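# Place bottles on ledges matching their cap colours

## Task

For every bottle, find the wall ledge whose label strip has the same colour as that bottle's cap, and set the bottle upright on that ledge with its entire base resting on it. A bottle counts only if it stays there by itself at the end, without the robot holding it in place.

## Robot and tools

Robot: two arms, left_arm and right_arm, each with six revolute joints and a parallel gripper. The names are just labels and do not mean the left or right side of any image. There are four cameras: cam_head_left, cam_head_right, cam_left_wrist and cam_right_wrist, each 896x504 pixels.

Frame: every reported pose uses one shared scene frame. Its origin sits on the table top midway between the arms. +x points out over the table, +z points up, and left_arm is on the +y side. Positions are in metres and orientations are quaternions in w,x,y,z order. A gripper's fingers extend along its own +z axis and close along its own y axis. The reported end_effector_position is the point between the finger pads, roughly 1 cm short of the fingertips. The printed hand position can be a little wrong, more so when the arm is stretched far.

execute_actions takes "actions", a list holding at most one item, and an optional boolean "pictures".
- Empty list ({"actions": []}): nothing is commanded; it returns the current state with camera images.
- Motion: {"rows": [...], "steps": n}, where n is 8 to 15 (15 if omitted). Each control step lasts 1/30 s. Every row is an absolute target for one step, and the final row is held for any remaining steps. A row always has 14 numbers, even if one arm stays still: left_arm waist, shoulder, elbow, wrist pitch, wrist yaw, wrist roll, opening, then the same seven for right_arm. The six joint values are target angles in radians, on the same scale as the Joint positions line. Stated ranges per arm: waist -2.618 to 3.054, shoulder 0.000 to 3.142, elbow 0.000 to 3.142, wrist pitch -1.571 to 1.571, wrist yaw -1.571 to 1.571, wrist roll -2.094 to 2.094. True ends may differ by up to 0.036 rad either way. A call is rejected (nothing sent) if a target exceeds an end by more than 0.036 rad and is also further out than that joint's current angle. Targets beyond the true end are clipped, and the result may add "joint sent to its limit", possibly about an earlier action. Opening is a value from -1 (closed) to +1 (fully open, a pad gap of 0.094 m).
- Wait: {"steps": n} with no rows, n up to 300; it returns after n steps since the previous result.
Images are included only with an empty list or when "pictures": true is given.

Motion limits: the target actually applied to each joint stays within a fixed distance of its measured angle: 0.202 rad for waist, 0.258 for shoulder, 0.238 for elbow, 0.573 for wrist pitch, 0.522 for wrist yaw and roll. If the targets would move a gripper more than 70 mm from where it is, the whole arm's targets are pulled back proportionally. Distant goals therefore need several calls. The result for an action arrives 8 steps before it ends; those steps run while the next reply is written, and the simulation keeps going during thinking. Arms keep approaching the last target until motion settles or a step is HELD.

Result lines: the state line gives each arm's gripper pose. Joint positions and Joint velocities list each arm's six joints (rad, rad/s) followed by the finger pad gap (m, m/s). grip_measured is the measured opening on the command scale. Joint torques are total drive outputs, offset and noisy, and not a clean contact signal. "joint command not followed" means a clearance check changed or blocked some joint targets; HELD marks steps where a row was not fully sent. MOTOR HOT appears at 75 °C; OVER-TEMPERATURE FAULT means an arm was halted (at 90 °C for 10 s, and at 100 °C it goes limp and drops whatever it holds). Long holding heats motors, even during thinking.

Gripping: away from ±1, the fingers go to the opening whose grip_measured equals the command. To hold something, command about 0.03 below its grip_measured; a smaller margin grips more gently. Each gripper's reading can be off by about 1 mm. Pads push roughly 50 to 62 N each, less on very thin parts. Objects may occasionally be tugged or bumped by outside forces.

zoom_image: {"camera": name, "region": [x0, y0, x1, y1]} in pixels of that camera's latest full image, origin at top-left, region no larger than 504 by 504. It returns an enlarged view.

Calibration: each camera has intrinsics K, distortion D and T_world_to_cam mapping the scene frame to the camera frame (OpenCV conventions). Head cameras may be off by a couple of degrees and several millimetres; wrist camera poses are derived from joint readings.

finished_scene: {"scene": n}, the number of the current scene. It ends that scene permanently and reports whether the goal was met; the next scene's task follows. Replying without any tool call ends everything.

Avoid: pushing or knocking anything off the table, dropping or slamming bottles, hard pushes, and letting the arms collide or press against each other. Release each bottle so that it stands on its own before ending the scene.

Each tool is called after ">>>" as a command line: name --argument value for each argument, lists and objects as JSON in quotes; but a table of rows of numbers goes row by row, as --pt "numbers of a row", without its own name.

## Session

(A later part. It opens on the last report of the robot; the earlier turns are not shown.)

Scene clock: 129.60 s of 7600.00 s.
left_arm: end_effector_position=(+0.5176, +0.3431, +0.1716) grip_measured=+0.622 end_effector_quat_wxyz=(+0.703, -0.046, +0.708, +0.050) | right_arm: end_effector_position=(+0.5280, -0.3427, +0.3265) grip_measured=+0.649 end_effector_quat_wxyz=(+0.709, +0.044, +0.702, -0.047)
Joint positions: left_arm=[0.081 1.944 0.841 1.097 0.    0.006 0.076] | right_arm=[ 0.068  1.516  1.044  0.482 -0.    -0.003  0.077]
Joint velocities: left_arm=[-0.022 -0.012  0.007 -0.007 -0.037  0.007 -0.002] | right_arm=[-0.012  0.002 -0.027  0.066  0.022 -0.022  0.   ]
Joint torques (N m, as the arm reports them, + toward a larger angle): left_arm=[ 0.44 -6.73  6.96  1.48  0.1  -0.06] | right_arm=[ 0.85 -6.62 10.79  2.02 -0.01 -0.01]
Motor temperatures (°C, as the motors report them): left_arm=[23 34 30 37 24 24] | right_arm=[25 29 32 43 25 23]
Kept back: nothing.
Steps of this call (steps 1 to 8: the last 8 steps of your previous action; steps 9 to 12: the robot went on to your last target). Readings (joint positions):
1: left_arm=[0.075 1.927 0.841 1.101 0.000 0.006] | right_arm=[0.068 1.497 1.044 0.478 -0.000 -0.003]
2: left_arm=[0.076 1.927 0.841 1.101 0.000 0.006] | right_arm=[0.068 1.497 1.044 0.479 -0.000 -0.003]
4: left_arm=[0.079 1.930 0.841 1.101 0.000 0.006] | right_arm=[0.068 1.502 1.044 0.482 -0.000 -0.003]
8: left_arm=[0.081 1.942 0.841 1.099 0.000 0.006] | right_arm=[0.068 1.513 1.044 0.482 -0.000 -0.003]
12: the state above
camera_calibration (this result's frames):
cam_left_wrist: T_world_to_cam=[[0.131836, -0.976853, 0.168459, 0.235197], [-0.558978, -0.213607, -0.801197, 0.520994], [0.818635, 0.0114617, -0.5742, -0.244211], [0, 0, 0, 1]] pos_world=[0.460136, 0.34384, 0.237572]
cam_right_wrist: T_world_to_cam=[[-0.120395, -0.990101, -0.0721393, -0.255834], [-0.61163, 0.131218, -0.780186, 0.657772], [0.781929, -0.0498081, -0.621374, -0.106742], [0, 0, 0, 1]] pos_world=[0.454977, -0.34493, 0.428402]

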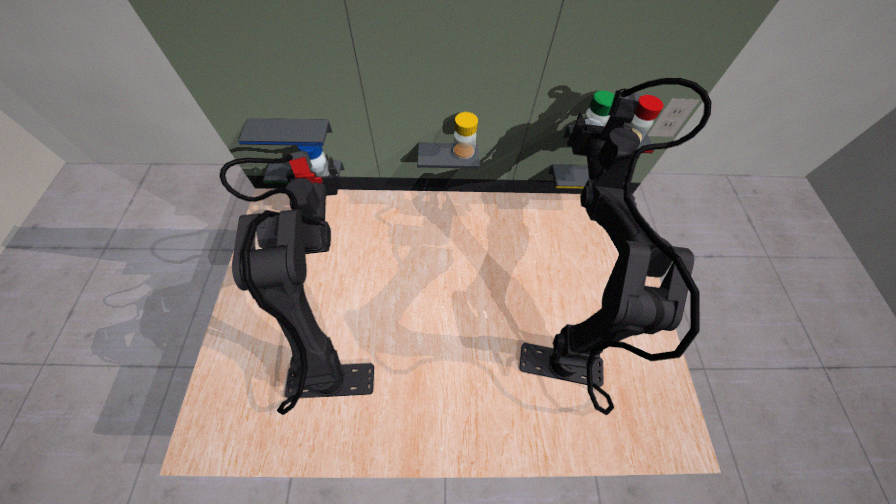

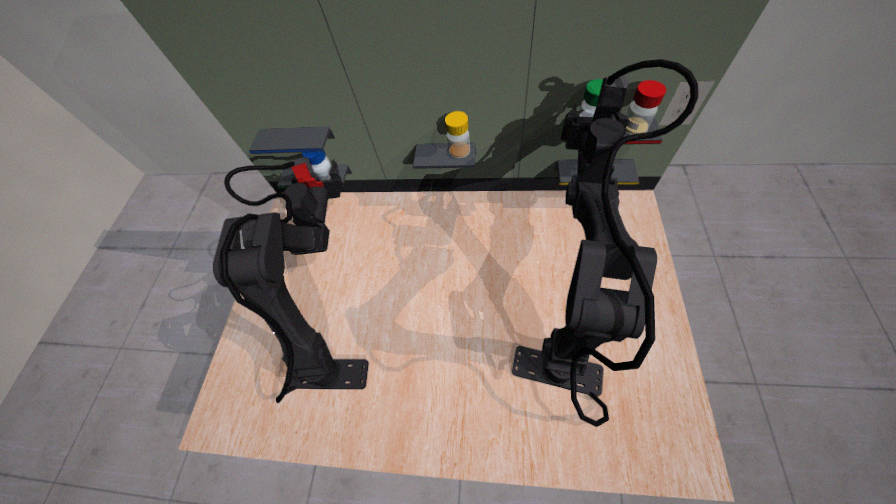

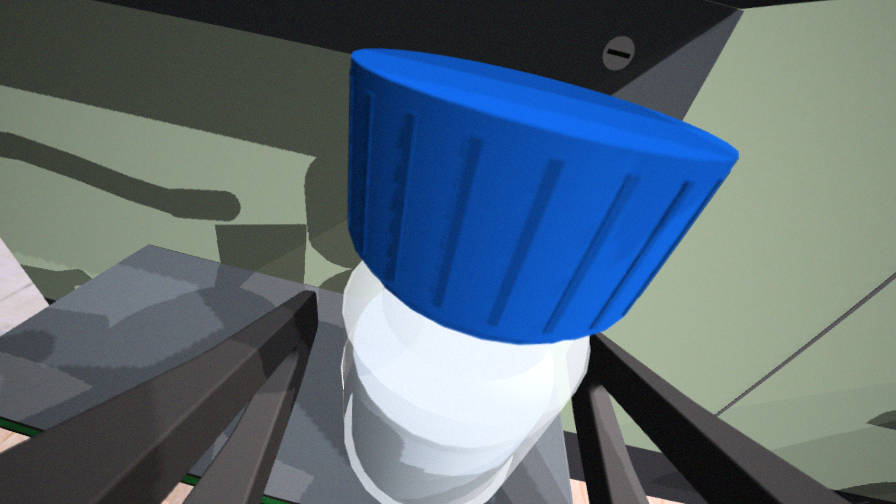

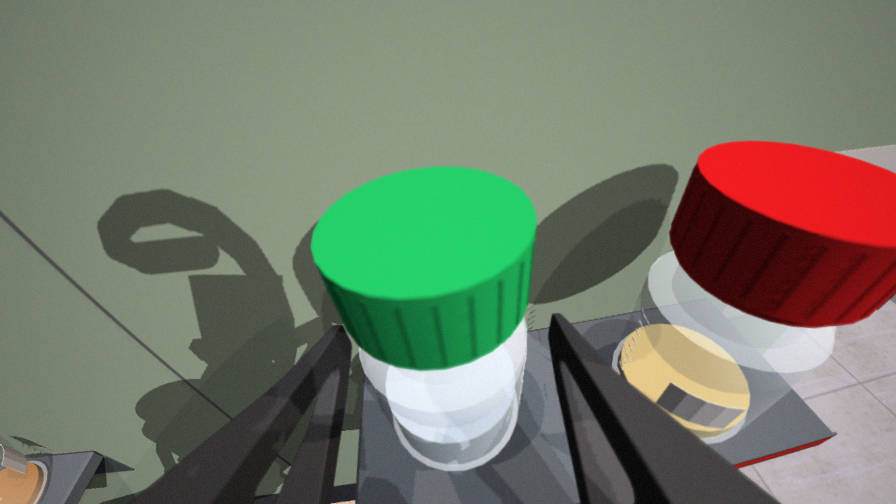

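>>> execute_actions --actions '[{"rows":[[0.0875,1.951,0.8738,1.0886,0.008,0,0.57,0.078,1.524,1.0751,0.4864,0,0,0.60],[0.0875,1.951,0.8738,1.0886,0.008,0,0.51,0.078,1.524,1.0751,0.4864,0,0,0.54],[0.0875,1.951,0.8738,1.0886,0.008,0,0.45,0.078,1.524,1.0751,0.4864,0,0,0.48],[0.0875,1.951,0.8738,1.0886,0.008,0,0.39,0.078,1.524,1.0751,0.4864,0,0,0.42],[0.0875,1.951,0.8738,1.0886,0.008,0,0.34,0.078,1.524,1.0751,0.4864,0,0,0.36],[0.0875,1.951,0.8738,1.0886,0.008,0,0.30,0.078,1.524,1.0751,0.4864,0,0,0.31],[0.0875,1.951,0.8738,1.0886,0.008,0,0.265,0.078,1.524,1.0751,0.4864,0,0,0.275],[0.0875,1.951,0.8738,1.0886,0.008,0,0.235,0.078,1.524,1.0751,0.4864,0,0,0.245],[0.0875,1.951,0.8738,1.0886,0.008,0,0.21,0.078,1.524,1.0751,0.4864,0,0,0.22],[0.0875,1.951,0.8738,1.0886,0.008,0,0.19,0.078,1.524,1.0751,0.4864,0,0,0.20],[0.0875,1.951,0.8738,1.0886,0.008,0,0.175,0.078,1.524,1.0751,0.4864,0,0,0.185],[0.0875,1.951,0.8738,1.0886,0.008,0,0.16,0.078,1.524,1.0751,0.4864,0,0,0.17],[0.0875,1.951,0.8738,1.0886,0.008,0,0.15,0.078,1.524,1.0751,0.4864,0,0,0.16],[0.0875,1.951,0.8738,1.0886,0.008,0,0.14,0.078,1.524,1.0751,0.4864,0,0,0.15],[0.0875,1.951,0.8738,1.0886,0.008,0,0.13,0.078,1.524,1.0751,0.4864,0,0,0.14]],"steps":15}]'

>>> execute_actions --actions '[{"rows":[[0.0875,1.945,0.8745,1.093,0.008,0,0.13,0.078,1.518,1.076,0.490,0,0,0.14],[0.0875,1.939,0.875,1.098,0.008,0,0.13,0.078,1.512,1.077,0.494,0,0,0.14],[0.0875,1.933,0.875,1.103,0.008,0,0.13,0.078,1.506,1.078,0.498,0,0,0.14],[0.0875,1.927,0.875,1.108,0.008,0,0.13,0.078,1.500,1.079,0.502,0,0,0.14],[0.0875,1.922,0.875,1.113,0.008,0,0.13,0.078,1.494,1.080,0.506,0,0,0.14],[0.0875,1.917,0.875,1.118,0.008,0,0.13,0.078,1.489,1.080,0.510,0,0,0.14],[0.0875,1.913,0.875,1.123,0.008,0,0.13,0.078,1.484,1.080,0.514,0,0,0.14],[0.0875,1.909,0.875,1.128,0.008,0,0.13,0.078,1.479,1.080,0.518,0,0,0.14],[0.0875,1.906,0.875,1.132,0.008,0,0.13,0.078,1.475,1.080,0.521,0,0,0.14],[0.0875,1.903,0.875,1.136,0.008,0,0.13,0.078,1.471,1.080,0.523,0,0,0.14],[0.0875,1.900,0.875,1.139,0.008,0,0.13,0.078,1.467,1.080,0.525,0,0,0.14],[0.0875,1.898,0.875,1.141,0.008,0,0.13,0.078,1.464,1.080,0.525,0,0,0.14],[0.0875,1.896,0.875,1.142,0.008,0,0.13,0.078,1.462,1.080,0.525,0,0,0.14],[0.0875,1.895,0.875,1.142,0.008,0,0.13,0.078,1.461,1.080,0.525,0,0,0.14],[0.0875,1.894,0.875,1.142,0.008,0,0.13,0.078,1.460,1.080,0.525,0,0,0.14]],"steps":15}]'

>>> execute_actions --actions '[{"steps":14}]'

>>> zoom_image --camera "cam_head_left" --region '[390, 100, 510, 190]'

Scene clock: 132.63 s of 7600.00 s.
left_arm: end_effector_position=(+0.5176, +0.3431, +0.1716) grip_measured=+0.284 end_effector_quat_wxyz=(+0.703, -0.046, +0.708, +0.050) | right_arm: end_effector_position=(+0.5280, -0.3427, +0.3265) grip_measured=+0.294 end_effector_quat_wxyz=(+0.709, +0.044, +0.702, -0.047)
Joint positions: left_arm=[0.081 1.944 0.841 1.097 0.    0.006 0.06 ] | right_arm=[ 0.068  1.516  1.044  0.482 -0.    -0.003  0.061]
Joint velocities: left_arm=[-0.012 -0.012 -0.012 -0.007 -0.051 -0.066 -0.033] | right_arm=[-0.022 -0.007 -0.002  0.066  0.051 -0.066 -0.036]
Joint torques (N m, as the arm reports them, + toward a larger angle): left_arm=[ 0.43 -6.79  7.04  1.51  0.11 -0.05] | right_arm=[ 0.86 -6.7  10.81  2.01  0.    0.  ]
Motor temperatures (°C, as the motors report them): left_arm=[23 34 30 36 24 24] | right_arm=[25 29 33 43 25 23]
Steps of this call (steps 1 to 30: the robot went on to your last target; steps 31 to 84: nothing new was sent; steps 85 to 91: the first 7 steps of this action). Readings (joint positions):
85: left_arm=[0.081 1.944 0.841 1.097 0.000 0.006] | right_arm=[0.068 1.516 1.044 0.482 -0.000 -0.003]
86: left_arm=[0.081 1.944 0.841 1.097 0.000 0.006] | right_arm=[0.068 1.516 1.044 0.482 -0.000 -0.003]
88: left_arm=[0.081 1.944 0.841 1.097 0.000 0.006] | right_arm=[0.068 1.516 1.044 0.482 -0.000 -0.003]
91: the state above

Scene clock: 133.13 s of 7600.00 s.
left_arm: end_effector_position=(+0.5176, +0.3428, +0.1716) grip_measured=+0.171 end_effector_quat_wxyz=(+0.703, -0.045, +0.708, +0.049) | right_arm: end_effector_position=(+0.5280, -0.3426, +0.3269) grip_measured=+0.179 end_effector_quat_wxyz=(+0.710, +0.044, +0.702, -0.046)
Joint positions: left_arm=[0.081 1.944 0.841 1.097 0.002 0.006 0.055] | right_arm=[ 0.068  1.516  1.044  0.484 -0.001 -0.003  0.055]
Joint velocities: left_arm=[-0.002 -0.007 -0.027  0.051  0.007  0.007  0.001] | right_arm=[-0.027 -0.002 -0.002  0.022  0.095 -0.037  0.   ]
Joint torques (N m, as the arm reports them, + toward a larger angle): left_arm=[ 0.42 -9.53  7.13  1.8   0.08 -0.06] | right_arm=[ 0.82 -9.68 11.27  2.28  0.    0.  ]
Motor temperatures (°C, as the motors report them): left_arm=[23 34 30 36 24 24] | right_arm=[25 29 33 43 25 23]
Steps of this call (steps 1 to 8: the last 8 steps of your previous action; steps 9 to 15: the first 7 steps of this action). Readings (joint positions):
9: left_arm=[0.081 1.944 0.841 1.097 0.002 0.006] | right_arm=[0.068 1.516 1.044 0.482 -0.001 -0.003]
10: left_arm=[0.081 1.944 0.841 1.097 0.002 0.006] | right_arm=[0.068 1.516 1.044 0.483 -0.001 -0.003]
12: left_arm=[0.081 1.944 0.841 1.097 0.002 0.006] | right_arm=[0.068 1.516 1.044 0.483 -0.001 -0.003]
15: the state above

Scene clock: 133.60 s of 7600.00 s.
left_arm: end_effector_position=(+0.5175, +0.3428, +0.1731) grip_measured=+0.171 end_effector_quat_wxyz=(+0.705, -0.045, +0.706, +0.050) | right_arm: end_effector_position=(+0.5242, -0.3421, +0.3350) grip_measured=+0.179 end_effector_quat_wxyz=(+0.715, +0.043, +0.696, -0.047)
Joint positions: left_arm=[0.081 1.941 0.841 1.097 0.002 0.006 0.055] | right_arm=[ 0.068  1.499  1.044  0.482 -0.001 -0.003  0.055]
Joint velocities: left_arm=[-0.007 -0.002  0.002 -0.037 -0.037 -0.022 -0.001] | right_arm=[ 0.007 -0.012 -0.007  0.051 -0.051 -0.037  0.   ]
Joint torques (N m, as the arm reports them, + toward a larger angle): left_arm=[  0.41 -10.74   7.14   1.97   0.09  -0.06] | right_arm=[ 0.86 -9.96 11.26  2.4   0.    0.  ]
Motor temperatures (°C, as the motors report them): left_arm=[23 34 30 36 24 24] | right_arm=[25 29 33 43 25 23]
Kept back: nothing.
Steps of this call (steps 1 to 8: the last 8 steps of your previous action; steps 9 to 14: the robot went on to your last target). Readings (joint positions):
1: left_arm=[0.081 1.944 0.841 1.097 0.002 0.006] | right_arm=[0.068 1.516 1.044 0.484 -0.001 -0.003]
2: left_arm=[0.081 1.944 0.841 1.098 0.002 0.006] | right_arm=[0.068 1.516 1.044 0.485 -0.001 -0.003]
4: left_arm=[0.081 1.944 0.841 1.098 0.002 0.006] | right_arm=[0.068 1.515 1.044 0.484 -0.001 -0.003]
8: left_arm=[0.081 1.942 0.841 1.098 0.002 0.006] | right_arm=[0.068 1.506 1.044 0.482 -0.001 -0.003]
14: the state above

Region (390, 100, 510, 190) of cam_head_left's 896x504 image, scaled by 4.200, with more detail than that image has; it fills the top 378 rows of this view, and the rest is white.

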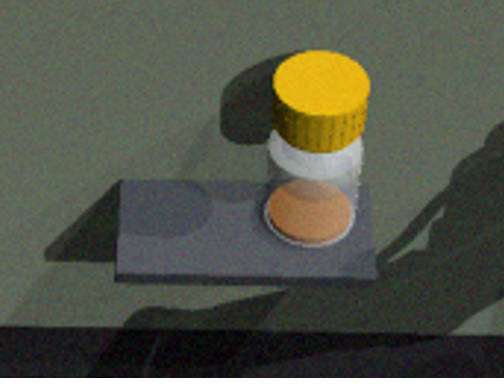

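>>> execute_actions --actions '[{"rows":[[0.0875,1.8925,0.875,1.1435,0.008,0,0.13,0.078,1.4587,1.070,0.518,0,0,0.14],[0.0875,1.891,0.875,1.145,0.008,0,0.13,0.078,1.4548,1.060,0.510,0,0,0.14],[0.0875,1.8895,0.875,1.1465,0.008,0,0.13,0.078,1.4485,1.050,0.502,0,0,0.14],[0.0875,1.888,0.875,1.148,0.008,0,0.13,0.078,1.4402,1.040,0.494,0,0,0.14],[0.0875,1.8865,0.875,1.1495,0.008,0,0.13,0.078,1.4300,1.031,0.486,0,0,0.14],[0.0875,1.885,0.875,1.151,0.008,0,0.13,0.078,1.4185,1.020,0.478,0,0,0.14],[0.0875,1.8835,0.875,1.1525,0.008,0,0.13,0.078,1.4063,1.008,0.470,0,0,0.14],[0.0875,1.882,0.875,1.154,0.008,0,0.13,0.078,1.3937,0.9978,0.462,0,0,0.14],[0.0875,1.8805,0.875,1.1555,0.008,0,0.13,0.078,1.3815,0.9911,0.455,0,0,0.14],[0.0875,1.879,0.875,1.157,0.008,0,0.13,0.078,1.3700,0.9848,0.449,0,0,0.14],[0.0875,1.878,0.875,1.157,0.008,0,0.13,0.078,1.3598,0.9793,0.444,0,0,0.14],[0.0875,1.877,0.875,1.157,0.008,0,0.13,0.078,1.3515,0.9747,0.440,0,0,0.14],[0.0875,1.877,0.875,1.157,0.008,0,0.13,0.078,1.3452,0.9712,0.437,0,0,0.14],[0.0875,1.877,0.875,1.157,0.008,0,0.13,0.078,1.3413,0.9691,0.4355,0,0,0.14],[0.0875,1.877,0.875,1.157,0.008,0,0.13,0.078,1.340,0.968,0.435,0,0,0.14]],"steps":15}]'

>>> execute_actions --actions '[{"steps":14}]'

Scene clock: 136.90 s of 7600.00 s.
left_arm: end_effector_position=(+0.5175, +0.3428, +0.1730) grip_measured=+0.171 end_effector_quat_wxyz=(+0.704, -0.045, +0.707, +0.049) | right_arm: end_effector_position=(+0.5181, -0.3413, +0.3336) grip_measured=+0.179 end_effector_quat_wxyz=(+0.710, +0.043, +0.701, -0.047)
Joint positions: left_arm=[0.081 1.941 0.841 1.097 0.002 0.006 0.055] | right_arm=[ 0.068  1.473  1.029  0.456 -0.001 -0.003  0.055]
Joint velocities: left_arm=[-0.032  0.002 -0.007  0.051 -0.066 -0.022  0.001] | right_arm=[-0.007 -0.354 -0.242 -0.168  0.051 -0.037 -0.001]
Joint torques (N m, as the arm reports them, + toward a larger angle): left_arm=[  0.42 -11.48   7.12   2.09   0.08  -0.06] | right_arm=[  0.81 -10.33   7.52   2.35  -0.01  -0.01]
Motor temperatures (°C, as the motors report them): left_arm=[23 34 31 37 24 24] | right_arm=[25 30 33 43 25 23]
Steps of this call (steps 1 to 30: the robot went on to your last target; steps 31 to 90: nothing new was sent; then 0.07 s passed at rest; steps 91 to 97: the first 7 steps of this action). Readings (joint positions):
91: left_arm=[0.081 1.941 0.841 1.097 0.002 0.006] | right_arm=[0.068 1.499 1.044 0.482 -0.001 -0.003]
92: left_arm=[0.081 1.941 0.841 1.097 0.002 0.006] | right_arm=[0.068 1.499 1.044 0.481 -0.001 -0.003]
94: left_arm=[0.081 1.941 0.841 1.097 0.002 0.006] | right_arm=[0.068 1.495 1.044 0.472 -0.001 -0.003]
97: the state above

Scene clock: 137.37 s of 7600.00 s.
left_arm: end_effector_position=(+0.5163, +0.3426, +0.1828) grip_measured=+0.171 end_effector_quat_wxyz=(+0.711, -0.045, +0.700, +0.050) | right_arm: end_effector_position=(+0.4947, -0.3383, +0.3388) grip_measured=+0.179 end_effector_quat_wxyz=(+0.707, +0.044, +0.704, -0.046)
Joint positions: left_arm=[0.081 1.921 0.841 1.095 0.002 0.006 0.055] | right_arm=[ 0.068  1.374  0.975  0.404 -0.001 -0.003  0.055]
Joint velocities: left_arm=[ 0.002  0.002 -0.012 -0.037  0.037  0.007 -0.   ] | right_arm=[ 0.007 -0.002 -0.012 -0.139  0.022  0.037  0.   ]
Joint torques (N m, as the arm reports them, + toward a larger angle): left_arm=[  0.42 -10.29   7.18   2.14   0.08  -0.06] | right_arm=[ 0.85 -8.51  7.41  2.4   0.01  0.  ]
Motor temperatures (°C, as the motors report them): left_arm=[23 34 31 37 24 24] | right_arm=[25 30 33 43 25 23]
Kept back: nothing.
Steps of this call (steps 1 to 8: the last 8 steps of your previous action; steps 9 to 14: the robot went on to your last target). Readings (joint positions):
1: left_arm=[0.081 1.940 0.841 1.096 0.002 0.006] | right_arm=[0.068 1.460 1.019 0.449 -0.001 -0.003]
2: left_arm=[0.081 1.938 0.841 1.095 0.002 0.006] | right_arm=[0.068 1.446 1.010 0.442 -0.001 -0.003]
4: left_arm=[0.081 1.932 0.841 1.095 0.002 0.006] | right_arm=[0.068 1.420 0.993 0.428 -0.001 -0.003]
8: left_arm=[0.081 1.922 0.841 1.095 0.002 0.006] | right_arm=[0.068 1.383 0.976 0.410 -0.001 -0.003]
14: the state above

>>> execute_actions --actions '[{"rows":[[0.0875,1.8725,0.8623,1.1632,0.008,0,0.13,0.0790,1.340,0.968,0.4393,0.0006,0,0.14],[0.0875,1.8661,0.8481,1.1699,0.008,0,0.13,0.0822,1.340,0.968,0.4437,0.0024,0,0.14],[0.0875,1.8607,0.8346,1.1770,0.008,0,0.13,0.0874,1.340,0.968,0.448,0.0054,0,0.14],[0.0875,1.8573,0.8256,1.1845,0.008,0,0.13,0.0947,1.340,0.968,0.4523,0.0095,0,0.14],[0.0875,1.8550,0.8173,1.1914,0.008,0,0.13,0.1040,1.340,0.968,0.4567,0.0149,0,0.14],[0.0875,1.8538,0.8097,1.1966,0.008,0,0.13,0.1152,1.340,0.968,0.461,0.0213,0,0.14],[0.0875,1.8507,0.8009,1.1991,0.008,0,0.13,0.1284,1.340,0.968,0.4653,0.0288,0,0.14],[0.0875,1.8467,0.7909,1.2020,0.008,0,0.13,0.1435,1.340,0.968,0.4697,0.0374,0,0.14],[0.0875,1.8399,0.7799,1.2050,0.008,0,0.13,0.1603,1.340,0.968,0.474,0.0470,0,0.14],[0.0875,1.8313,0.7679,1.2082,0.008,0,0.13,0.1789,1.340,0.968,0.4783,0.0576,0,0.14],[0.0875,1.8219,0.7550,1.2115,0.008,0,0.13,0.1989,1.340,0.968,0.4827,0.0690,0,0.14],[0.0875,1.8119,0.7414,1.2149,0.008,0,0.13,0.2206,1.340,0.968,0.487,0.0814,0,0.14],[0.0875,1.8012,0.7271,1.2183,0.008,0,0.13,0.2437,1.340,0.968,0.4913,0.0946,0,0.14],[0.0875,1.7899,0.7122,1.2216,0.008,0,0.13,0.2680,1.340,0.968,0.4957,0.1084,0,0.14],[0.0875,1.7782,0.6969,1.2249,0.008,0,0.13,0.2935,1.340,0.968,0.50,0.1230,0,0.14]],"steps":15}]'

>>> execute_actions --actions '[{"rows":[[0.0875,1.7665,0.6814,1.2281,0.008,0,0.13,0.3200,1.340,0.968,0.50,0.1382,0,0.14],[0.0875,1.7545,0.6656,1.2311,0.008,0,0.13,0.3475,1.340,0.968,0.50,0.1538,0,0.14],[0.0875,1.7417,0.6498,1.2339,0.008,0,0.13,0.3758,1.340,0.968,0.50,0.1700,0,0.14],[0.0875,1.7293,0.6340,1.2365,0.008,0,0.13,0.4047,1.340,0.968,0.50,0.1865,0,0.14],[0.0875,1.7168,0.6185,1.2389,0.008,0,0.13,0.4342,1.340,0.968,0.50,0.2033,0,0.14],[0.0875,1.7039,0.6032,1.2411,0.008,0,0.13,0.4639,1.340,0.968,0.50,0.2203,0,0.14],[0.0875,1.6916,0.5883,1.2430,0.008,0,0.13,0.4940,1.340,0.968,0.50,0.2374,0,0.14],[0.0875,1.6796,0.5740,1.2446,0.008,0,0.13,0.5240,1.340,0.968,0.50,0.2546,0,0.14],[0.0875,1.6675,0.5603,1.2461,0.008,0,0.13,0.5541,1.340,0.968,0.50,0.2717,0,0.14],[0.0875,1.6558,0.5473,1.2473,0.008,0,0.13,0.5838,1.340,0.968,0.50,0.2887,0,0.14],[0.0875,1.6448,0.5351,1.2483,0.008,0,0.13,0.6133,1.340,0.968,0.50,0.3055,0,0.14],[0.0875,1.6344,0.5238,1.2491,0.008,0,0.13,0.6422,1.340,0.968,0.50,0.3220,0,0.14],[0.0875,1.6249,0.5135,1.2498,0.008,0,0.13,0.6705,1.340,0.968,0.50,0.3382,0,0.14],[0.0875,1.6162,0.5042,1.2503,0.008,0,0.13,0.6980,1.340,0.968,0.50,0.3538,0,0.14],[0.0875,1.6085,0.4960,1.2506,0.008,0,0.13,0.7245,1.345,0.975,0.50,0.3690,0,0.14]],"steps":15}]'

>>> execute_actions --actions '[{"rows":[[0.0875,1.6007,0.4891,1.2447,0.008,0,0.13,0.7500,1.350,0.983,0.50,0.3836,0,0.14],[0.0875,1.5918,0.4836,1.2365,0.008,0,0.13,0.7743,1.355,0.991,0.50,0.3974,0,0.14],[0.0875,1.5820,0.4793,1.2259,0.008,0,0.13,0.7974,1.360,0.999,0.50,0.4106,0,0.14],[0.0875,1.5711,0.4816,1.2128,0.008,0,0.13,0.8191,1.365,1.007,0.50,0.4230,0,0.14],[0.0875,1.5596,0.4865,1.1977,0.008,0,0.13,0.8391,1.369,1.015,0.50,0.4344,0,0.14],[0.0875,1.5476,0.4930,1.1803,0.008,0,0.13,0.8577,1.3714,1.0224,0.50,0.4450,0,0.14],[0.0875,1.5343,0.5005,1.1608,0.008,0,0.13,0.8745,1.3754,1.0286,0.50,0.4546,0,0.14],[0.0875,1.5194,0.5086,1.1401,0.008,0,0.13,0.8896,1.3822,1.0356,0.50,0.4632,0,0.14],[0.0875,1.5032,0.5173,1.1216,0.008,0,0.13,0.9028,1.3916,1.0451,0.50,0.4707,0,0.14],[0.0877,1.4858,0.5267,1.1011,0.008,0,0.13,0.9140,1.4034,1.0573,0.50,0.4771,0,0.14],[0.0881,1.4674,0.5369,1.0789,0.008,0,0.13,0.9233,1.4175,1.0718,0.50,0.4825,0,0.14],[0.0889,1.4482,0.5472,1.0549,0.008,0,0.13,0.9306,1.4338,1.0885,0.50,0.4866,0,0.14],[0.0900,1.4285,0.5575,1.0293,0.008,0,0.13,0.9358,1.4520,1.1072,0.50,0.4896,0,0.14],[0.0914,1.4086,0.5671,1.0023,0.008,0,0.13,0.9390,1.4720,1.1277,0.50,0.4914,0,0.14],[0.0930,1.3886,0.5761,0.9739,0.008,0,0.13,0.940,1.4933,1.1497,0.50,0.492,0,0.14]],"steps":15}]'

>>> execute_actions --actions '[{"rows":[[0.0950,1.3689,0.5866,0.9443,0.008,0,0.13,0.940,1.5159,1.1728,0.50,0.492,0,0.14],[0.0972,1.3498,0.5987,0.9136,0.008,0,0.13,0.940,1.5394,1.1969,0.50,0.492,0,0.14],[0.0996,1.3314,0.6126,0.8819,0.008,0,0.13,0.940,1.5635,1.2216,0.50,0.492,0,0.14],[0.1022,1.3139,0.6284,0.8493,0.008,0,0.13,0.940,1.5879,1.2467,0.50,0.492,0,0.14],[0.1051,1.2978,0.6462,0.8161,0.008,0,0.13,0.940,1.6122,1.2718,0.50,0.492,0,0.14],[0.1081,1.2831,0.6661,0.7823,0.008,0,0.13,0.940,1.6363,1.2965,0.50,0.492,0,0.14],[0.1113,1.2701,0.6881,0.7479,0.008,0,0.13,0.940,1.6598,1.3206,0.50,0.492,0,0.14],[0.1146,1.2590,0.7123,0.7133,0.008,0,0.13,0.940,1.6824,1.3437,0.50,0.492,0,0.14],[0.1181,1.2499,0.7388,0.6785,0.008,0,0.13,0.940,1.7037,1.3657,0.50,0.492,0,0.14],[0.1216,1.2430,0.7676,0.6436,0.008,0,0.13,0.940,1.7237,1.3862,0.5007,0.492,0,0.14],[0.1252,1.2385,0.7987,0.6087,0.008,0,0.13,0.940,1.7419,1.4049,0.5029,0.492,0,0.14],[0.1288,1.2394,0.8321,0.5740,0.008,0,0.13,0.940,1.7582,1.4216,0.5066,0.492,0,0.14],[0.1323,1.2438,0.8677,0.5395,0.008,0,0.13,0.940,1.7727,1.4357,0.5116,0.492,0,0.14],[0.1359,1.2507,0.9055,0.5055,0.008,0,0.13,0.940,1.7855,1.4466,0.5180,0.492,0,0.14],[0.1394,1.2613,0.9454,0.4719,0.008,0,0.13,0.940,1.7967,1.4540,0.5256,0.492,0,0.14]],"steps":15}]'

>>> execute_actions --actions '[{"rows":[[0.1429,1.2739,0.9750,0.4499,0.008,0,0.13,0.940,1.8056,1.4560,0.5344,0.492,0,0.14],[0.1462,1.2870,1.0032,0.4308,0.008,0,0.13,0.940,1.8123,1.4485,0.5443,0.492,0,0.14],[0.1494,1.3006,1.0298,0.4148,0.008,0,0.13,0.940,1.8171,1.4355,0.5550,0.492,0,0.14],[0.1524,1.3146,1.0549,0.4017,0.008,0,0.13,0.940,1.8210,1.4204,0.5665,0.492,0,0.14],[0.1553,1.3279,1.0783,0.3936,0.008,0,0.13,0.940,1.8254,1.4046,0.5787,0.492,0,0.14],[0.1579,1.3425,1.1001,0.3904,0.008,0,0.13,0.940,1.8303,1.3904,0.5913,0.492,0,0.14],[0.1603,1.3581,1.1203,0.3909,0.008,0,0.13,0.940,1.8356,1.3767,0.6043,0.492,0,0.14],[0.1625,1.3748,1.1388,0.3950,0.008,0,0.13,0.940,1.8412,1.3696,0.6175,0.492,0,0.14],[0.1645,1.3924,1.1558,0.4016,0.008,0,0.13,0.940,1.8470,1.3622,0.6307,0.492,0,0.14],[0.1661,1.4107,1.1712,0.4105,0.008,0,0.13,0.940,1.8530,1.3547,0.6437,0.492,0,0.14],[0.1675,1.4295,1.1851,0.4214,0.008,0,0.13,0.940,1.8591,1.3470,0.6563,0.492,0,0.14],[0.1686,1.4489,1.1976,0.4333,0.008,0,0.13,0.940,1.8651,1.3393,0.6685,0.492,0,0.14],[0.1694,1.4684,1.2087,0.4417,0.008,0,0.13,0.940,1.8711,1.3318,0.6800,0.492,0,0.14],[0.1698,1.4881,1.2185,0.4516,0.008,0,0.13,0.940,1.8769,1.3244,0.6907,0.492,0,0.14],[0.170,1.5077,1.2271,0.4626,0.008,0,0.13,0.940,1.8825,1.3173,0.7006,0.492,0,0.14]],"steps":15}]'

>>> execute_actions --actions '[{"rows":[[0.170,1.5270,1.2346,0.4744,0.008,0,0.13,0.940,1.8878,1.3106,0.7094,0.492,0,0.14],[0.170,1.5459,1.2410,0.4869,0.008,0,0.13,0.940,1.8927,1.3044,0.7170,0.492,0,0.14],[0.170,1.5638,1.2466,0.4997,0.008,0,0.13,0.940,1.8971,1.2986,0.7234,0.492,0,0.14],[0.170,1.5808,1.2512,0.5126,0.008,0,0.13,0.940,1.9010,1.2935,0.7284,0.492,0,0.14],[0.170,1.5969,1.2551,0.5253,0.008,0,0.13,0.940,1.9044,1.2891,0.7321,0.492,0,0.14],[0.170,1.6120,1.2583,0.5377,0.008,0,0.13,0.940,1.9075,1.2854,0.7343,0.492,0,0.14],[0.170,1.6258,1.2609,0.5494,0.008,0,0.13,0.940,1.9100,1.2824,0.735,0.492,0,0.14],[0.170,1.6383,1.2631,0.5602,0.008,0,0.13,0.940,1.9118,1.2803,0.735,0.492,0,0.14],[0.170,1.6498,1.2647,0.5701,0.008,0,0.13,0.940,1.9128,1.2790,0.735,0.492,0,0.14],[0.170,1.6597,1.2660,0.5787,0.008,0,0.13,0.940,1.9132,1.2786,0.735,0.492,0,0.14],[0.170,1.6679,1.2670,0.5859,0.008,0,0.13,0.940,1.9132,1.2786,0.735,0.492,0,0.14],[0.170,1.6745,1.2678,0.5917,0.008,0,0.13,0.940,1.9132,1.2786,0.735,0.492,0,0.14],[0.170,1.6791,1.2682,0.5959,0.008,0,0.13,0.940,1.9132,1.2786,0.735,0.492,0,0.14],[0.170,1.6819,1.2685,0.5984,0.008,0,0.13,0.940,1.9132,1.2786,0.735,0.492,0,0.14],[0.170,1.6829,1.2686,0.5993,0.008,0,0.13,0.940,1.9132,1.2786,0.735,0.492,0,0.14]],"steps":15}]'

>>> execute_actions --actions '[{"steps":18}]' --pictures true

Scene clock: 149.00 s of 7600.00 s.
left_arm: end_effector_position=(+0.5109, +0.3419, +0.1857) grip_measured=+0.171 end_effector_quat_wxyz=(+0.713, -0.045, +0.697, +0.050) | right_arm: end_effector_position=(+0.4956, -0.3298, +0.3374) grip_measured=+0.179 end_effector_quat_wxyz=(+0.705, +0.040, +0.706, -0.043)
Joint positions: left_arm=[0.081 1.902 0.819 1.106 0.002 0.006 0.055] | right_arm=[ 0.091  1.374  0.975  0.398  0.012 -0.003  0.055]
Joint velocities: left_arm=[ 0.012 -0.154 -0.232  0.11   0.022  0.022  0.001] | right_arm=[ 0.271 -0.002 -0.032  0.037  0.139  0.007  0.   ]
Joint torques (N m, as the arm reports them, + toward a larger angle): left_arm=[  0.43 -10.19   4.72   2.22   0.09  -0.06] | right_arm=[ 1.72 -8.49  7.45  2.57 -0.03  0.  ]
Motor temperatures (°C, as the motors report them): left_arm=[23 36 32 39 24 24] | right_arm=[25 30 33 45 25 23]
Steps of this call (steps 1 to 30: the robot went on to your last target; steps 31 to 90: nothing new was sent; then 8.40 s passed at rest; steps 91 to 97: the first 7 steps of this action). Readings (joint positions):
91: left_arm=[0.081 1.921 0.841 1.095 0.002 0.006] | right_arm=[0.068 1.374 0.975 0.396 -0.001 -0.003]
92: left_arm=[0.081 1.921 0.841 1.095 0.002 0.006] | right_arm=[0.068 1.374 0.975 0.396 -0.001 -0.003]
94: left_arm=[0.081 1.917 0.839 1.096 0.002 0.006] | right_arm=[0.071 1.374 0.975 0.396 0.002 -0.003]
97: the state above

Scene clock: 149.50 s of 7600.00 s.
left_arm: end_effector_position=(+0.4632, +0.3353, +0.1825) grip_measured=+0.171 end_effector_quat_wxyz=(+0.708, -0.045, +0.703, +0.050) | right_arm: end_effector_position=(+0.4894, -0.1990, +0.3474) grip_measured=+0.179 end_effector_quat_wxyz=(+0.720, -0.023, +0.693, +0.026)
Joint positions: left_arm=[0.081 1.756 0.616 1.149 0.002 0.006 0.055] | right_arm=[ 0.434  1.374  0.975  0.438  0.169 -0.003  0.055]
Joint velocities: left_arm=[ 0.002 -0.393 -0.432  0.139 -0.066  0.051  0.001] | right_arm=[ 0.838 -0.012 -0.017 -0.051  0.462  0.037 -0.   ]
Joint torques (N m, as the arm reports them, + toward a larger angle): left_arm=[ 0.42 -8.68  4.39  2.3   0.07 -0.06] | right_arm=[ 0.75 -8.5   7.36  2.52 -0.01  0.01]
Motor temperatures (°C, as the motors report them): left_arm=[23 36 32 39 24 24] | right_arm=[25 30 33 45 25 23]
Steps of this call (steps 1 to 8: the last 8 steps of your previous action; steps 9 to 15: the first 7 steps of this action). Readings (joint positions):
9: left_arm=[0.081 1.834 0.708 1.130 0.002 0.006] | right_arm=[0.264 1.374 0.975 0.427 0.086 -0.003]
10: left_arm=[0.081 1.821 0.693 1.133 0.002 0.006] | right_arm=[0.290 1.374 0.975 0.430 0.098 -0.003]
12: left_arm=[0.081 1.796 0.662 1.139 0.002 0.006] | right_arm=[0.346 1.374 0.975 0.435 0.125 -0.003]
15: the state above

Scene clock: 150.00 s of 7600.00 s.
left_arm: end_effector_position=(+0.4271, +0.3304, +0.1951) grip_measured=+0.171 end_effector_quat_wxyz=(+0.715, -0.045, +0.696, +0.050) | right_arm: end_effector_position=(+0.4348, -0.0630, +0.3481) grip_measured=+0.179 end_effector_quat_wxyz=(+0.715, -0.081, +0.688, +0.094)
Joint positions: left_arm=[0.081 1.601 0.483 1.144 0.002 0.006 0.055] | right_arm=[ 0.838  1.374  0.975  0.443  0.392 -0.003  0.055]
Joint velocities: left_arm=[-0.002 -0.388 -0.002 -0.33   0.007 -0.007 -0.001] | right_arm=[ 0.525 -0.012  0.002 -0.007  0.374 -0.007  0.   ]
Joint torques (N m, as the arm reports them, + toward a larger angle): left_arm=[ 0.42 -7.69  5.92  2.07  0.09 -0.06] | right_arm=[ 0.41 -5.78 12.82  2.44  0.04  0.  ]
Motor temperatures (°C, as the motors report them): left_arm=[23 36 32 39 24 24] | right_arm=[25 30 33 45 25 23]
Steps of this call (steps 1 to 8: the last 8 steps of your previous action; steps 9 to 15: the first 7 steps of this action). Readings (joint positions):
9: left_arm=[0.081 1.655 0.505 1.166 0.002 0.006] | right_arm=[0.699 1.374 0.975 0.442 0.310 -0.003]
10: left_arm=[0.081 1.647 0.497 1.166 0.002 0.006] | right_arm=[0.725 1.374 0.975 0.442 0.325 -0.003]
12: left_arm=[0.081 1.631 0.485 1.165 0.002 0.006] | right_arm=[0.774 1.374 0.975 0.443 0.353 -0.003]
15: the state above

Scene clock: 150.50 s of 7600.00 s.
left_arm: end_effector_position=(+0.4170, +0.3365, +0.2823) grip_measured=+0.171 end_effector_quat_wxyz=(+0.739, -0.049, +0.669, +0.058) | right_arm: end_effector_position=(+0.4656, +0.0023, +0.3645) grip_measured=+0.179 end_effector_quat_wxyz=(+0.723, -0.075, +0.679, +0.103)
Joint positions: left_arm=[0.098 1.334 0.608 0.827 0.002 0.006 0.055] | right_arm=[ 0.932  1.621  1.242  0.454  0.482 -0.003  0.055]
Joint velocities: left_arm=[ 0.09  -0.432  0.559 -0.945 -0.037 -0.051  0.001] | right_arm=[ 0.007  0.72   0.706  0.022  0.051 -0.022  0.   ]
Joint torques (N m, as the arm reports them, + toward a larger angle): left_arm=[ 0.44 -6.15  8.97  2.01  0.09 -0.05] | right_arm=[ 0.8  -8.68 11.3   2.33  0.02 -0.01]
Motor temperatures (°C, as the motors report them): left_arm=[23 36 32 39 24 24] | right_arm=[25 30 33 45 25 23]
Steps of this call (steps 1 to 8: the last 8 steps of your previous action; steps 9 to 15: the first 7 steps of this action). Readings (joint positions):
9: left_arm=[0.083 1.447 0.521 0.987 0.002 0.006] | right_arm=[0.931 1.476 1.097 0.449 0.467 -0.003]
10: left_arm=[0.084 1.427 0.532 0.963 0.002 0.006] | right_arm=[0.932 1.498 1.120 0.450 0.470 -0.003]
12: left_arm=[0.089 1.387 0.558 0.912 0.002 0.006] | right_arm=[0.932 1.545 1.168 0.452 0.477 -0.003]
15: the state above

Scene clock: 151.00 s of 7600.00 s.
left_arm: end_effector_position=(+0.4365, +0.3626, +0.4037) grip_measured=+0.171 end_effector_quat_wxyz=(+0.754, -0.064, +0.649, +0.079) | right_arm: end_effector_position=(+0.5054, +0.0375, +0.3413) grip_measured=+0.179 end_effector_quat_wxyz=(+0.723, -0.074, +0.680, +0.102)
Joint positions: left_arm=[0.149 1.32  1.048 0.422 0.002 0.006 0.055] | right_arm=[ 0.932  1.835  1.4    0.509  0.486 -0.003  0.055]
Joint velocities: left_arm=[ 0.071  0.379  0.647 -0.286 -0.022  0.007  0.001] | right_arm=[-0.012  0.042 -0.198  0.315 -0.066  0.007  0.001]
Joint torques (N m, as the arm reports them, + toward a larger angle): left_arm=[ 0.52 -2.51  8.34  1.61  0.11 -0.06] | right_arm=[  0.74 -10.54   6.96   2.24   0.05  -0.04]
Motor temperatures (°C, as the motors report them): left_arm=[23 35 32 39 24 24] | right_arm=[25 30 33 45 25 23]
Steps of this call (steps 1 to 8: the last 8 steps of your previous action; steps 9 to 15: the first 7 steps of this action). Readings (joint positions):
9: left_arm=[0.129 1.283 0.869 0.531 0.002 0.006] | right_arm=[0.932 1.798 1.403 0.463 0.485 -0.003]
10: left_arm=[0.133 1.283 0.903 0.502 0.002 0.006] | right_arm=[0.932 1.808 1.407 0.469 0.485 -0.003]
12: left_arm=[0.139 1.289 0.967 0.459 0.002 0.006] | right_arm=[0.932 1.821 1.407 0.481 0.486 -0.003]
15: the state above

Scene clock: 151.50 s of 7600.00 s.
left_arm: end_effector_position=(+0.5091, +0.3852, +0.3461) grip_measured=+0.171 end_effector_quat_wxyz=(+0.711, -0.073, +0.695, +0.079) | right_arm: end_effector_position=(+0.5109, +0.0421, +0.2793) grip_measured=+0.179 end_effector_quat_wxyz=(+0.711, -0.083, +0.693, +0.093)
Joint positions: left_arm=[0.163 1.612 1.205 0.429 0.002 0.006 0.055] | right_arm=[ 0.932  1.916  1.291  0.655  0.487 -0.003  0.055]
Joint velocities: left_arm=[ 0.002  0.505  0.046  0.227  0.007  0.007 -0.001] | right_arm=[ 0.007  0.115 -0.129  0.168 -0.066  0.022 -0.001]
Joint torques (N m, as the arm reports them, + toward a larger angle): left_arm=[ 0.46 -7.13  9.95  2.38  0.08 -0.06] | right_arm=[  0.72 -11.69   7.5    2.5    0.03  -0.01]
Motor temperatures (°C, as the motors report them): left_arm=[23 35 32 39 24 24] | right_arm=[25 30 33 45 25 23]
Steps of this call (steps 1 to 8: the last 8 steps of your previous action; steps 9 to 15: the first 7 steps of this action). Readings (joint positions):
9: left_arm=[0.163 1.494 1.177 0.405 0.002 0.006] | right_arm=[0.932 1.881 1.330 0.616 0.487 -0.003]
10: left_arm=[0.163 1.515 1.184 0.406 0.002 0.006] | right_arm=[0.932 1.888 1.322 0.625 0.487 -0.003]
12: left_arm=[0.163 1.556 1.195 0.412 0.002 0.006] | right_arm=[0.932 1.901 1.308 0.641 0.487 -0.003]
15: the state above

Scene clock: 152.10 s of 7600.00 s.
left_arm: end_effector_position=(+0.5277, +0.3894, +0.3306) grip_measured=+0.171 end_effector_quat_wxyz=(+0.716, -0.073, +0.690, +0.080) | right_arm: end_effector_position=(+0.5112, +0.0425, +0.2746) grip_measured=+0.179 end_effector_quat_wxyz=(+0.712, -0.082, +0.691, +0.094)
Joint positions: left_arm=[0.163 1.698 1.221 0.516 0.002 0.006 0.055] | right_arm=[ 0.932  1.927  1.281  0.681  0.487 -0.003  0.055]
Joint velocities: left_arm=[-0.002 -0.007 -0.002  0.066 -0.037 -0.022 -0.001] | right_arm=[ 0.007 -0.012 -0.022 -0.022 -0.022 -0.007 -0.   ]
Joint torques (N m, as the arm reports them, + toward a larger angle): left_arm=[ 0.44 -7.93  9.5   2.25  0.08 -0.06] | right_arm=[  0.7  -11.84   7.36   2.42   0.03   0.  ]
Motor temperatures (°C, as the motors report them): left_arm=[23 35 32 39 24 24] | right_arm=[25 30 33 45 25 23]
Kept back: nothing.
Steps of this call (steps 1 to 8: the last 8 steps of your previous action; steps 9 to 18: the robot went on to your last target). Readings (joint positions):
1: left_arm=[0.163 1.628 1.206 0.437 0.002 0.006] | right_arm=[0.932 1.920 1.288 0.658 0.487 -0.003]
2: left_arm=[0.163 1.643 1.208 0.444 0.002 0.006] | right_arm=[0.932 1.923 1.285 0.660 0.487 -0.003]
4: left_arm=[0.163 1.667 1.211 0.459 0.002 0.006] | right_arm=[0.932 1.926 1.281 0.662 0.487 -0.003]
8: left_arm=[0.163 1.695 1.213 0.483 0.002 0.006] | right_arm=[0.932 1.927 1.281 0.672 0.487 -0.003]
18: the state above
camera_calibration (this result's frames):
cam_left_wrist: T_world_to_cam=[[0.202071, -0.964833, 0.168119, 0.210593], [-0.505645, -0.249792, -0.825789, 0.658012], [0.838744, 0.0818593, -0.538338, -0.211575], [0, 0, 0, 1]] pos_world=[0.467623, 0.384872, 0.394075]
cam_right_wrist: T_world_to_cam=[[0.253135, -0.963379, -0.0884563, -0.0679044], [-0.603911, -0.0859242, -0.792407, 0.565092], [0.755787, 0.254005, -0.603546, -0.111176], [0, 0, 0, 1]] pos_world=[0.44248, 0.0113767, 0.374677]

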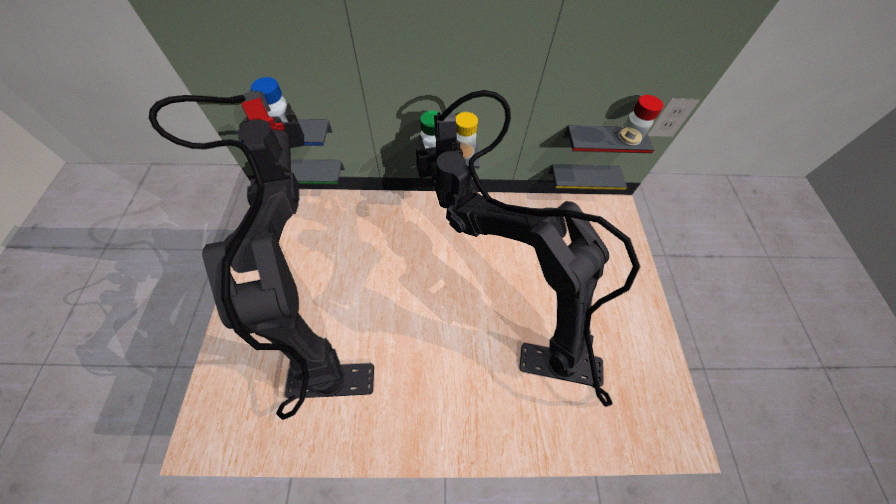

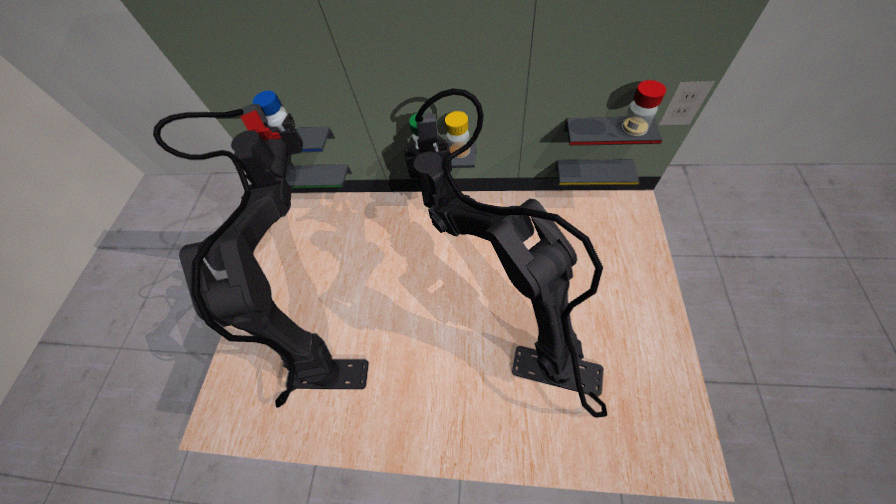

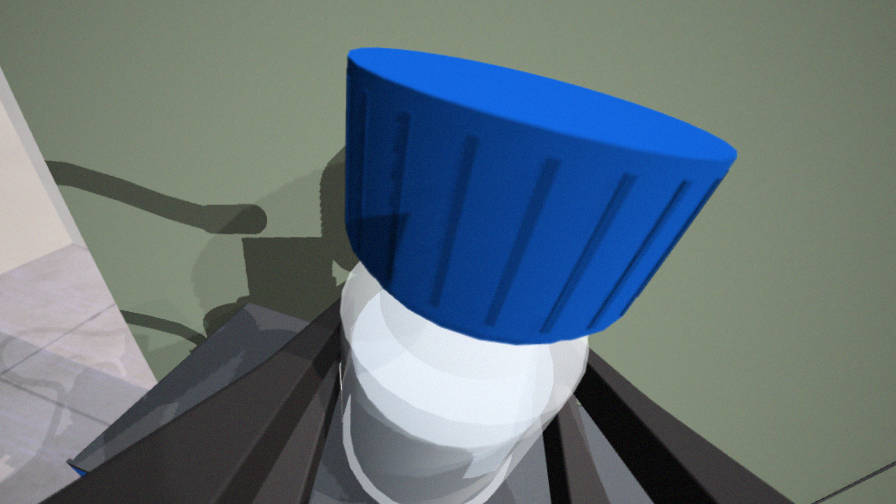

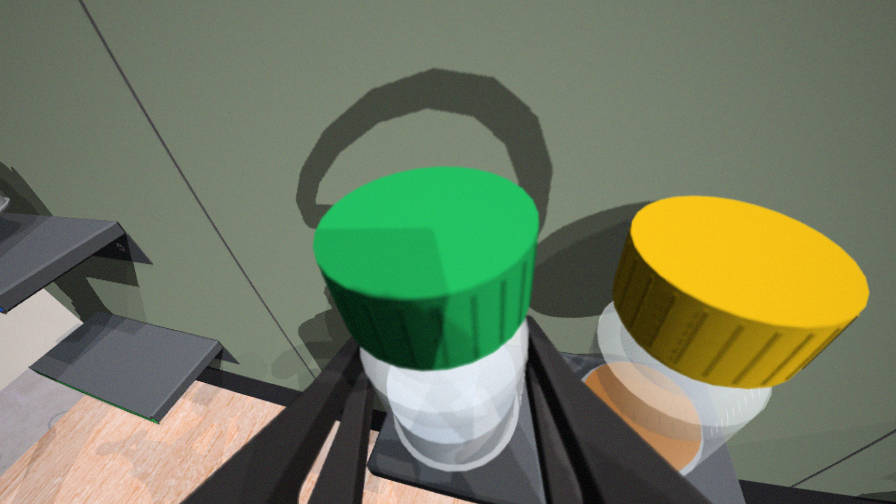

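>>> execute_actions --actions '[{"rows":[[0.170,1.6829,1.263,0.5993,0.008,0,0.13,0.940,1.9145,1.2786,0.736,0.493,0,0.14],[0.170,1.6829,1.257,0.5993,0.008,0,0.13,0.940,1.916,1.2786,0.737,0.494,0,0.14],[0.170,1.6829,1.251,0.5993,0.008,0,0.13,0.940,1.9175,1.2786,0.738,0.495,0,0.14],[0.170,1.6829,1.245,0.5993,0.008,0,0.13,0.940,1.919,1.2786,0.739,0.496,0,0.14],[0.170,1.6829,1.239,0.5993,0.008,0,0.13,0.940,1.9205,1.2786,0.740,0.497,0,0.14],[0.170,1.6829,1.233,0.5993,0.008,0,0.13,0.940,1.922,1.2786,0.741,0.498,0,0.14],[0.170,1.6829,1.228,0.5993,0.008,0,0.13,0.940,1.9235,1.2786,0.742,0.499,0,0.14],[0.170,1.6829,1.224,0.5993,0.008,0,0.13,0.940,1.925,1.2786,0.743,0.500,0,0.14],[0.170,1.6829,1.220,0.5993,0.008,0,0.13,0.940,1.9265,1.2786,0.744,0.501,0,0.14],[0.170,1.6829,1.217,0.5993,0.008,0,0.13,0.940,1.928,1.2786,0.745,0.502,0,0.14],[0.170,1.6829,1.215,0.5993,0.008,0,0.13,0.940,1.9295,1.2786,0.746,0.503,0,0.14],[0.170,1.6829,1.2135,0.5993,0.008,0,0.13,0.940,1.931,1.2786,0.747,0.504,0,0.14],[0.170,1.6829,1.212,0.5993,0.008,0,0.13,0.940,1.9325,1.2786,0.748,0.505,0,0.14],[0.170,1.6829,1.2105,0.5993,0.008,0,0.13,0.940,1.934,1.2786,0.749,0.505,0,0.14],[0.170,1.6829,1.209,0.5993,0.008,0,0.13,0.940,1.9355,1.2786,0.750,0.505,0,0.14]],"steps":15}]'

>>> execute_actions --actions '[{"rows":[[0.170,1.6829,1.2075,0.5993,0.008,0,0.13,0.940,1.937,1.2786,0.751,0.505,0,0.14],[0.170,1.6829,1.206,0.5993,0.008,0,0.13,0.940,1.938,1.2786,0.752,0.505,0,0.14],[0.170,1.6829,1.2045,0.5993,0.008,0,0.13,0.940,1.939,1.2786,0.753,0.505,0,0.14],[0.170,1.6829,1.203,0.5993,0.008,0,0.13,0.940,1.940,1.2786,0.754,0.505,0,0.14],[0.170,1.6829,1.2015,0.5993,0.008,0,0.13,0.940,1.941,1.2786,0.755,0.505,0,0.14],[0.170,1.6829,1.200,0.5993,0.008,0,0.13,0.940,1.942,1.2786,0.756,0.505,0,0.14],[0.170,1.6829,1.1985,0.5993,0.008,0,0.13,0.940,1.943,1.2786,0.757,0.505,0,0.14],[0.170,1.6829,1.197,0.5993,0.008,0,0.13,0.940,1.944,1.2786,0.758,0.505,0,0.14],[0.170,1.6829,1.1955,0.5993,0.008,0,0.13,0.940,1.945,1.2786,0.758,0.505,0,0.14],[0.170,1.6829,1.194,0.5993,0.008,0,0.13,0.940,1.946,1.2786,0.758,0.505,0,0.14],[0.170,1.6829,1.1925,0.5993,0.008,0,0.13,0.940,1.947,1.2786,0.758,0.505,0,0.14],[0.170,1.6829,1.191,0.5993,0.008,0,0.13,0.940,1.948,1.2786,0.758,0.505,0,0.14],[0.170,1.6829,1.1895,0.5993,0.008,0,0.13,0.940,1.949,1.2786,0.758,0.505,0,0.14],[0.170,1.6829,1.188,0.5993,0.008,0,0.13,0.940,1.950,1.2786,0.758,0.505,0,0.14],[0.170,1.6829,1.187,0.5993,0.008,0,0.13,0.940,1.951,1.2786,0.758,0.505,0,0.14]],"steps":15}]'

>>> execute_actions --actions '[{"steps":13}]'

Scene clock: 154.77 s of 7600.00 s.
left_arm: end_effector_position=(+0.5277, +0.3893, +0.3311) grip_measured=+0.171 end_effector_quat_wxyz=(+0.717, -0.073, +0.689, +0.080) | right_arm: end_effector_position=(+0.5113, +0.0420, +0.2755) grip_measured=+0.179 end_effector_quat_wxyz=(+0.713, -0.080, +0.690, +0.093)
Joint positions: left_arm=[0.163 1.698 1.221 0.518 0.002 0.006 0.055] | right_arm=[ 0.932  1.927  1.281  0.685  0.49  -0.003  0.055]
Joint velocities: left_arm=[ 0.002 -0.012  0.007  0.022 -0.007 -0.007 -0.001] | right_arm=[-0.022 -0.022  0.007 -0.007  0.007 -0.022 -0.   ]
Joint torques (N m, as the arm reports them, + toward a larger angle): left_arm=[ 0.45 -7.94  6.69  2.32  0.08 -0.06] | right_arm=[  0.68 -11.01   7.39   2.42   0.03  -0.01]
Motor temperatures (°C, as the motors report them): left_arm=[23 35 33 40 24 24] | right_arm=[25 31 33 45 25 23]
Steps of this call (steps 1 to 15: the robot went on to your last target; steps 16 to 73: nothing new was sent; steps 74 to 80: the first 7 steps of this action). Readings (joint positions):
74: left_arm=[0.163 1.698 1.221 0.518 0.002 0.006] | right_arm=[0.932 1.927 1.281 0.682 0.487 -0.003]
75: left_arm=[0.163 1.698 1.221 0.518 0.002 0.006] | right_arm=[0.932 1.927 1.281 0.682 0.487 -0.003]
77: left_arm=[0.163 1.698 1.221 0.518 0.002 0.006] | right_arm=[0.932 1.927 1.281 0.683 0.488 -0.003]
80: the state above

Scene clock: 155.27 s of 7600.00 s.
left_arm: end_effector_position=(+0.5264, +0.3891, +0.3209) grip_measured=+0.171 end_effector_quat_wxyz=(+0.710, -0.073, +0.695, +0.079) | right_arm: end_effector_position=(+0.5141, +0.0427, +0.2667) grip_measured=+0.179 end_effector_quat_wxyz=(+0.711, -0.078, +0.693, +0.089)
Joint positions: left_arm=[0.163 1.698 1.197 0.523 0.002 0.006 0.055] | right_arm=[ 0.932  1.948  1.281  0.699  0.498 -0.003  0.055]
Joint velocities: left_arm=[-0.002 -0.002 -0.066  0.081 -0.037  0.022  0.   ] | right_arm=[-0.022  0.071  0.017 -0.081 -0.037 -0.066 -0.001]
Joint torques (N m, as the arm reports them, + toward a larger angle): left_arm=[ 0.46 -7.9   6.39  2.28  0.08 -0.06] | right_arm=[  0.68 -11.54   7.35   2.44   0.05  -0.01]
Motor temperatures (°C, as the motors report them): left_arm=[23 35 33 40 24 24] | right_arm=[25 31 33 45 25 23]
Steps of this call (steps 1 to 8: the last 8 steps of your previous action; steps 9 to 15: the first 7 steps of this action). Readings (joint positions):
9: left_arm=[0.163 1.698 1.213 0.523 0.002 0.006] | right_arm=[0.932 1.933 1.281 0.698 0.497 -0.003]
10: left_arm=[0.163 1.698 1.210 0.523 0.002 0.006] | right_arm=[0.932 1.936 1.281 0.699 0.498 -0.003]
12: left_arm=[0.163 1.698 1.203 0.523 0.002 0.006] | right_arm=[0.932 1.942 1.281 0.699 0.498 -0.003]
15: the state above

Scene clock: 155.70 s of 7600.00 s.
left_arm: end_effector_position=(+0.5256, +0.3889, +0.3144) grip_measured=+0.171 end_effector_quat_wxyz=(+0.706, -0.074, +0.700, +0.079) | right_arm: end_effector_position=(+0.5149, +0.0433, +0.2635) grip_measured=+0.179 end_effector_quat_wxyz=(+0.711, -0.079, +0.694, +0.088)
Joint positions: left_arm=[0.163 1.698 1.184 0.523 0.002 0.006 0.055] | right_arm=[ 0.932  1.956  1.281  0.704  0.499 -0.003  0.055]
Joint velocities: left_arm=[ 0.007  0.012 -0.012 -0.051 -0.037  0.007 -0.002] | right_arm=[ 0.002 -0.012  0.007  0.022  0.051 -0.007 -0.   ]
Joint torques (N m, as the arm reports them, + toward a larger angle): left_arm=[ 0.46 -7.88  6.3   2.25  0.08 -0.05] | right_arm=[  0.64 -11.38   7.33   2.41   0.06   0.  ]
Motor temperatures (°C, as the motors report them): left_arm=[23 35 33 40 24 24] | right_arm=[25 31 33 45 25 23]
Kept back: nothing.
Steps of this call (steps 1 to 8: the last 8 steps of your previous action; steps 9 to 13: the robot went on to your last target). Readings (joint positions):
1: left_arm=[0.163 1.698 1.196 0.523 0.002 0.006] | right_arm=[0.932 1.950 1.281 0.699 0.498 -0.003]
2: left_arm=[0.163 1.698 1.195 0.523 0.002 0.006] | right_arm=[0.932 1.951 1.281 0.699 0.498 -0.003]
4: left_arm=[0.163 1.698 1.193 0.523 0.002 0.006] | right_arm=[0.932 1.952 1.281 0.701 0.498 -0.003]
8: left_arm=[0.163 1.698 1.187 0.523 0.002 0.006] | right_arm=[0.932 1.954 1.281 0.703 0.499 -0.003]
13: the state above

>>> execute_actions --actions '[{"rows":[[0.170,1.6829,1.187,0.595,0.008,0,0.13,0.940,1.9515,1.2786,0.754,0.505,0,0.14],[0.170,1.6829,1.187,0.591,0.008,0,0.13,0.940,1.952,1.2786,0.750,0.505,0,0.14],[0.170,1.6829,1.187,0.587,0.008,0,0.13,0.940,1.9525,1.2786,0.746,0.505,0,0.14],[0.170,1.6829,1.187,0.584,0.008,0,0.13,0.940,1.953,1.2786,0.742,0.505,0,0.14],[0.170,1.6829,1.187,0.581,0.008,0,0.13,0.940,1.9535,1.2786,0.739,0.505,0,0.14],[0.170,1.6829,1.187,0.578,0.008,0,0.13,0.940,1.954,1.2786,0.736,0.505,0,0.14],[0.170,1.6829,1.187,0.575,0.008,0,0.13,0.940,1.9545,1.2786,0.733,0.505,0,0.14],[0.170,1.6829,1.187,0.572,0.008,0,0.13,0.940,1.955,1.2786,0.730,0.505,0,0.14],[0.170,1.6829,1.187,0.569,0.008,0,0.13,0.940,1.9555,1.2786,0.727,0.505,0,0.14],[0.170,1.6829,1.187,0.566,0.008,0,0.13,0.940,1.956,1.2786,0.724,0.505,0,0.14],[0.170,1.6829,1.187,0.563,0.008,0,0.13,0.940,1.9565,1.2786,0.721,0.505,0,0.14],[0.170,1.6829,1.187,0.560,0.008,0,0.13,0.940,1.957,1.2786,0.718,0.505,0,0.14],[0.170,1.6829,1.187,0.558,0.008,0,0.13,0.940,1.957,1.2786,0.716,0.505,0,0.14],[0.170,1.6829,1.187,0.556,0.008,0,0.13,0.940,1.957,1.2786,0.714,0.505,0,0.14],[0.170,1.6829,1.187,0.555,0.008,0,0.13,0.940,1.957,1.2786,0.712,0.505,0,0.14]],"steps":15}]'

>>> execute_actions --actions '[{"steps":14}]'

Scene clock: 156.97 s of 7600.00 s.
left_arm: end_effector_position=(+0.5256, +0.3889, +0.3144) grip_measured=+0.171 end_effector_quat_wxyz=(+0.706, -0.074, +0.700, +0.079) | right_arm: end_effector_position=(+0.5149, +0.0434, +0.2633) grip_measured=+0.179 end_effector_quat_wxyz=(+0.710, -0.079, +0.694, +0.088)
Joint positions: left_arm=[0.163 1.698 1.184 0.523 0.002 0.006 0.055] | right_arm=[ 0.932  1.956  1.281  0.704  0.499 -0.003  0.055]
Joint velocities: left_arm=[-0.002 -0.002  0.022 -0.051 -0.051  0.022 -0.001] | right_arm=[-0.007 -0.002 -0.007  0.066 -0.007 -0.066 -0.   ]
Joint torques (N m, as the arm reports them, + toward a larger angle): left_arm=[ 0.45 -7.91  6.35  2.06  0.08 -0.06] | right_arm=[  0.69 -11.18   7.33   2.18   0.05   0.01]
Motor temperatures (°C, as the motors report them): left_arm=[23 35 33 40 24 24] | right_arm=[25 31 33 46 25 23]
Steps of this call (steps 1 to 30: the robot went on to your last target; step 31: nothing new was sent; steps 32 to 38: the first 7 steps of this action). Readings (joint positions):
32: left_arm=[0.163 1.698 1.184 0.523 0.002 0.006] | right_arm=[0.932 1.956 1.281 0.705 0.499 -0.003]
33: left_arm=[0.163 1.698 1.184 0.523 0.002 0.006] | right_arm=[0.932 1.956 1.281 0.705 0.499 -0.003]
35: left_arm=[0.163 1.698 1.184 0.523 0.002 0.006] | right_arm=[0.932 1.956 1.281 0.705 0.499 -0.003]
38: the state above

Scene clock: 157.43 s of 7600.00 s.
left_arm: end_effector_position=(+0.5256, +0.3889, +0.3129) grip_measured=+0.171 end_effector_quat_wxyz=(+0.704, -0.074, +0.702, +0.078) | right_arm: end_effector_position=(+0.5150, +0.0434, +0.2591) grip_measured=+0.179 end_effector_quat_wxyz=(+0.705, -0.083, +0.699, +0.084)
Joint positions: left_arm=[0.163 1.698 1.184 0.517 0.002 0.006 0.055] | right_arm=[ 0.932  1.956  1.281  0.685  0.499 -0.003  0.055]
Joint velocities: left_arm=[-0.012  0.002  0.017 -0.007 -0.007 -0.037 -0.001] | right_arm=[-0.022  0.012  0.002 -0.022  0.022 -0.007  0.   ]
Joint torques (N m, as the arm reports them, + toward a larger angle): left_arm=[ 0.46 -7.92  6.35  1.92  0.08 -0.06] | right_arm=[  0.73 -11.     7.32   2.16   0.05   0.  ]
Motor temperatures (°C, as the motors report them): left_arm=[23 35 33 40 24 24] | right_arm=[25 31 33 46 25 23]
Kept back: nothing.
Steps of this call (steps 1 to 8: the last 8 steps of your previous action; steps 9 to 14: the robot went on to your last target). Readings (joint positions):
1: left_arm=[0.163 1.698 1.184 0.523 0.002 0.006] | right_arm=[0.932 1.956 1.281 0.703 0.499 -0.003]
2: left_arm=[0.163 1.698 1.184 0.523 0.002 0.006] | right_arm=[0.932 1.956 1.281 0.702 0.499 -0.003]
4: left_arm=[0.163 1.698 1.184 0.522 0.002 0.006] | right_arm=[0.932 1.956 1.281 0.698 0.499 -0.003]
8: left_arm=[0.163 1.698 1.184 0.518 0.002 0.006] | right_arm=[0.932 1.956 1.281 0.688 0.499 -0.003]
14: the state above


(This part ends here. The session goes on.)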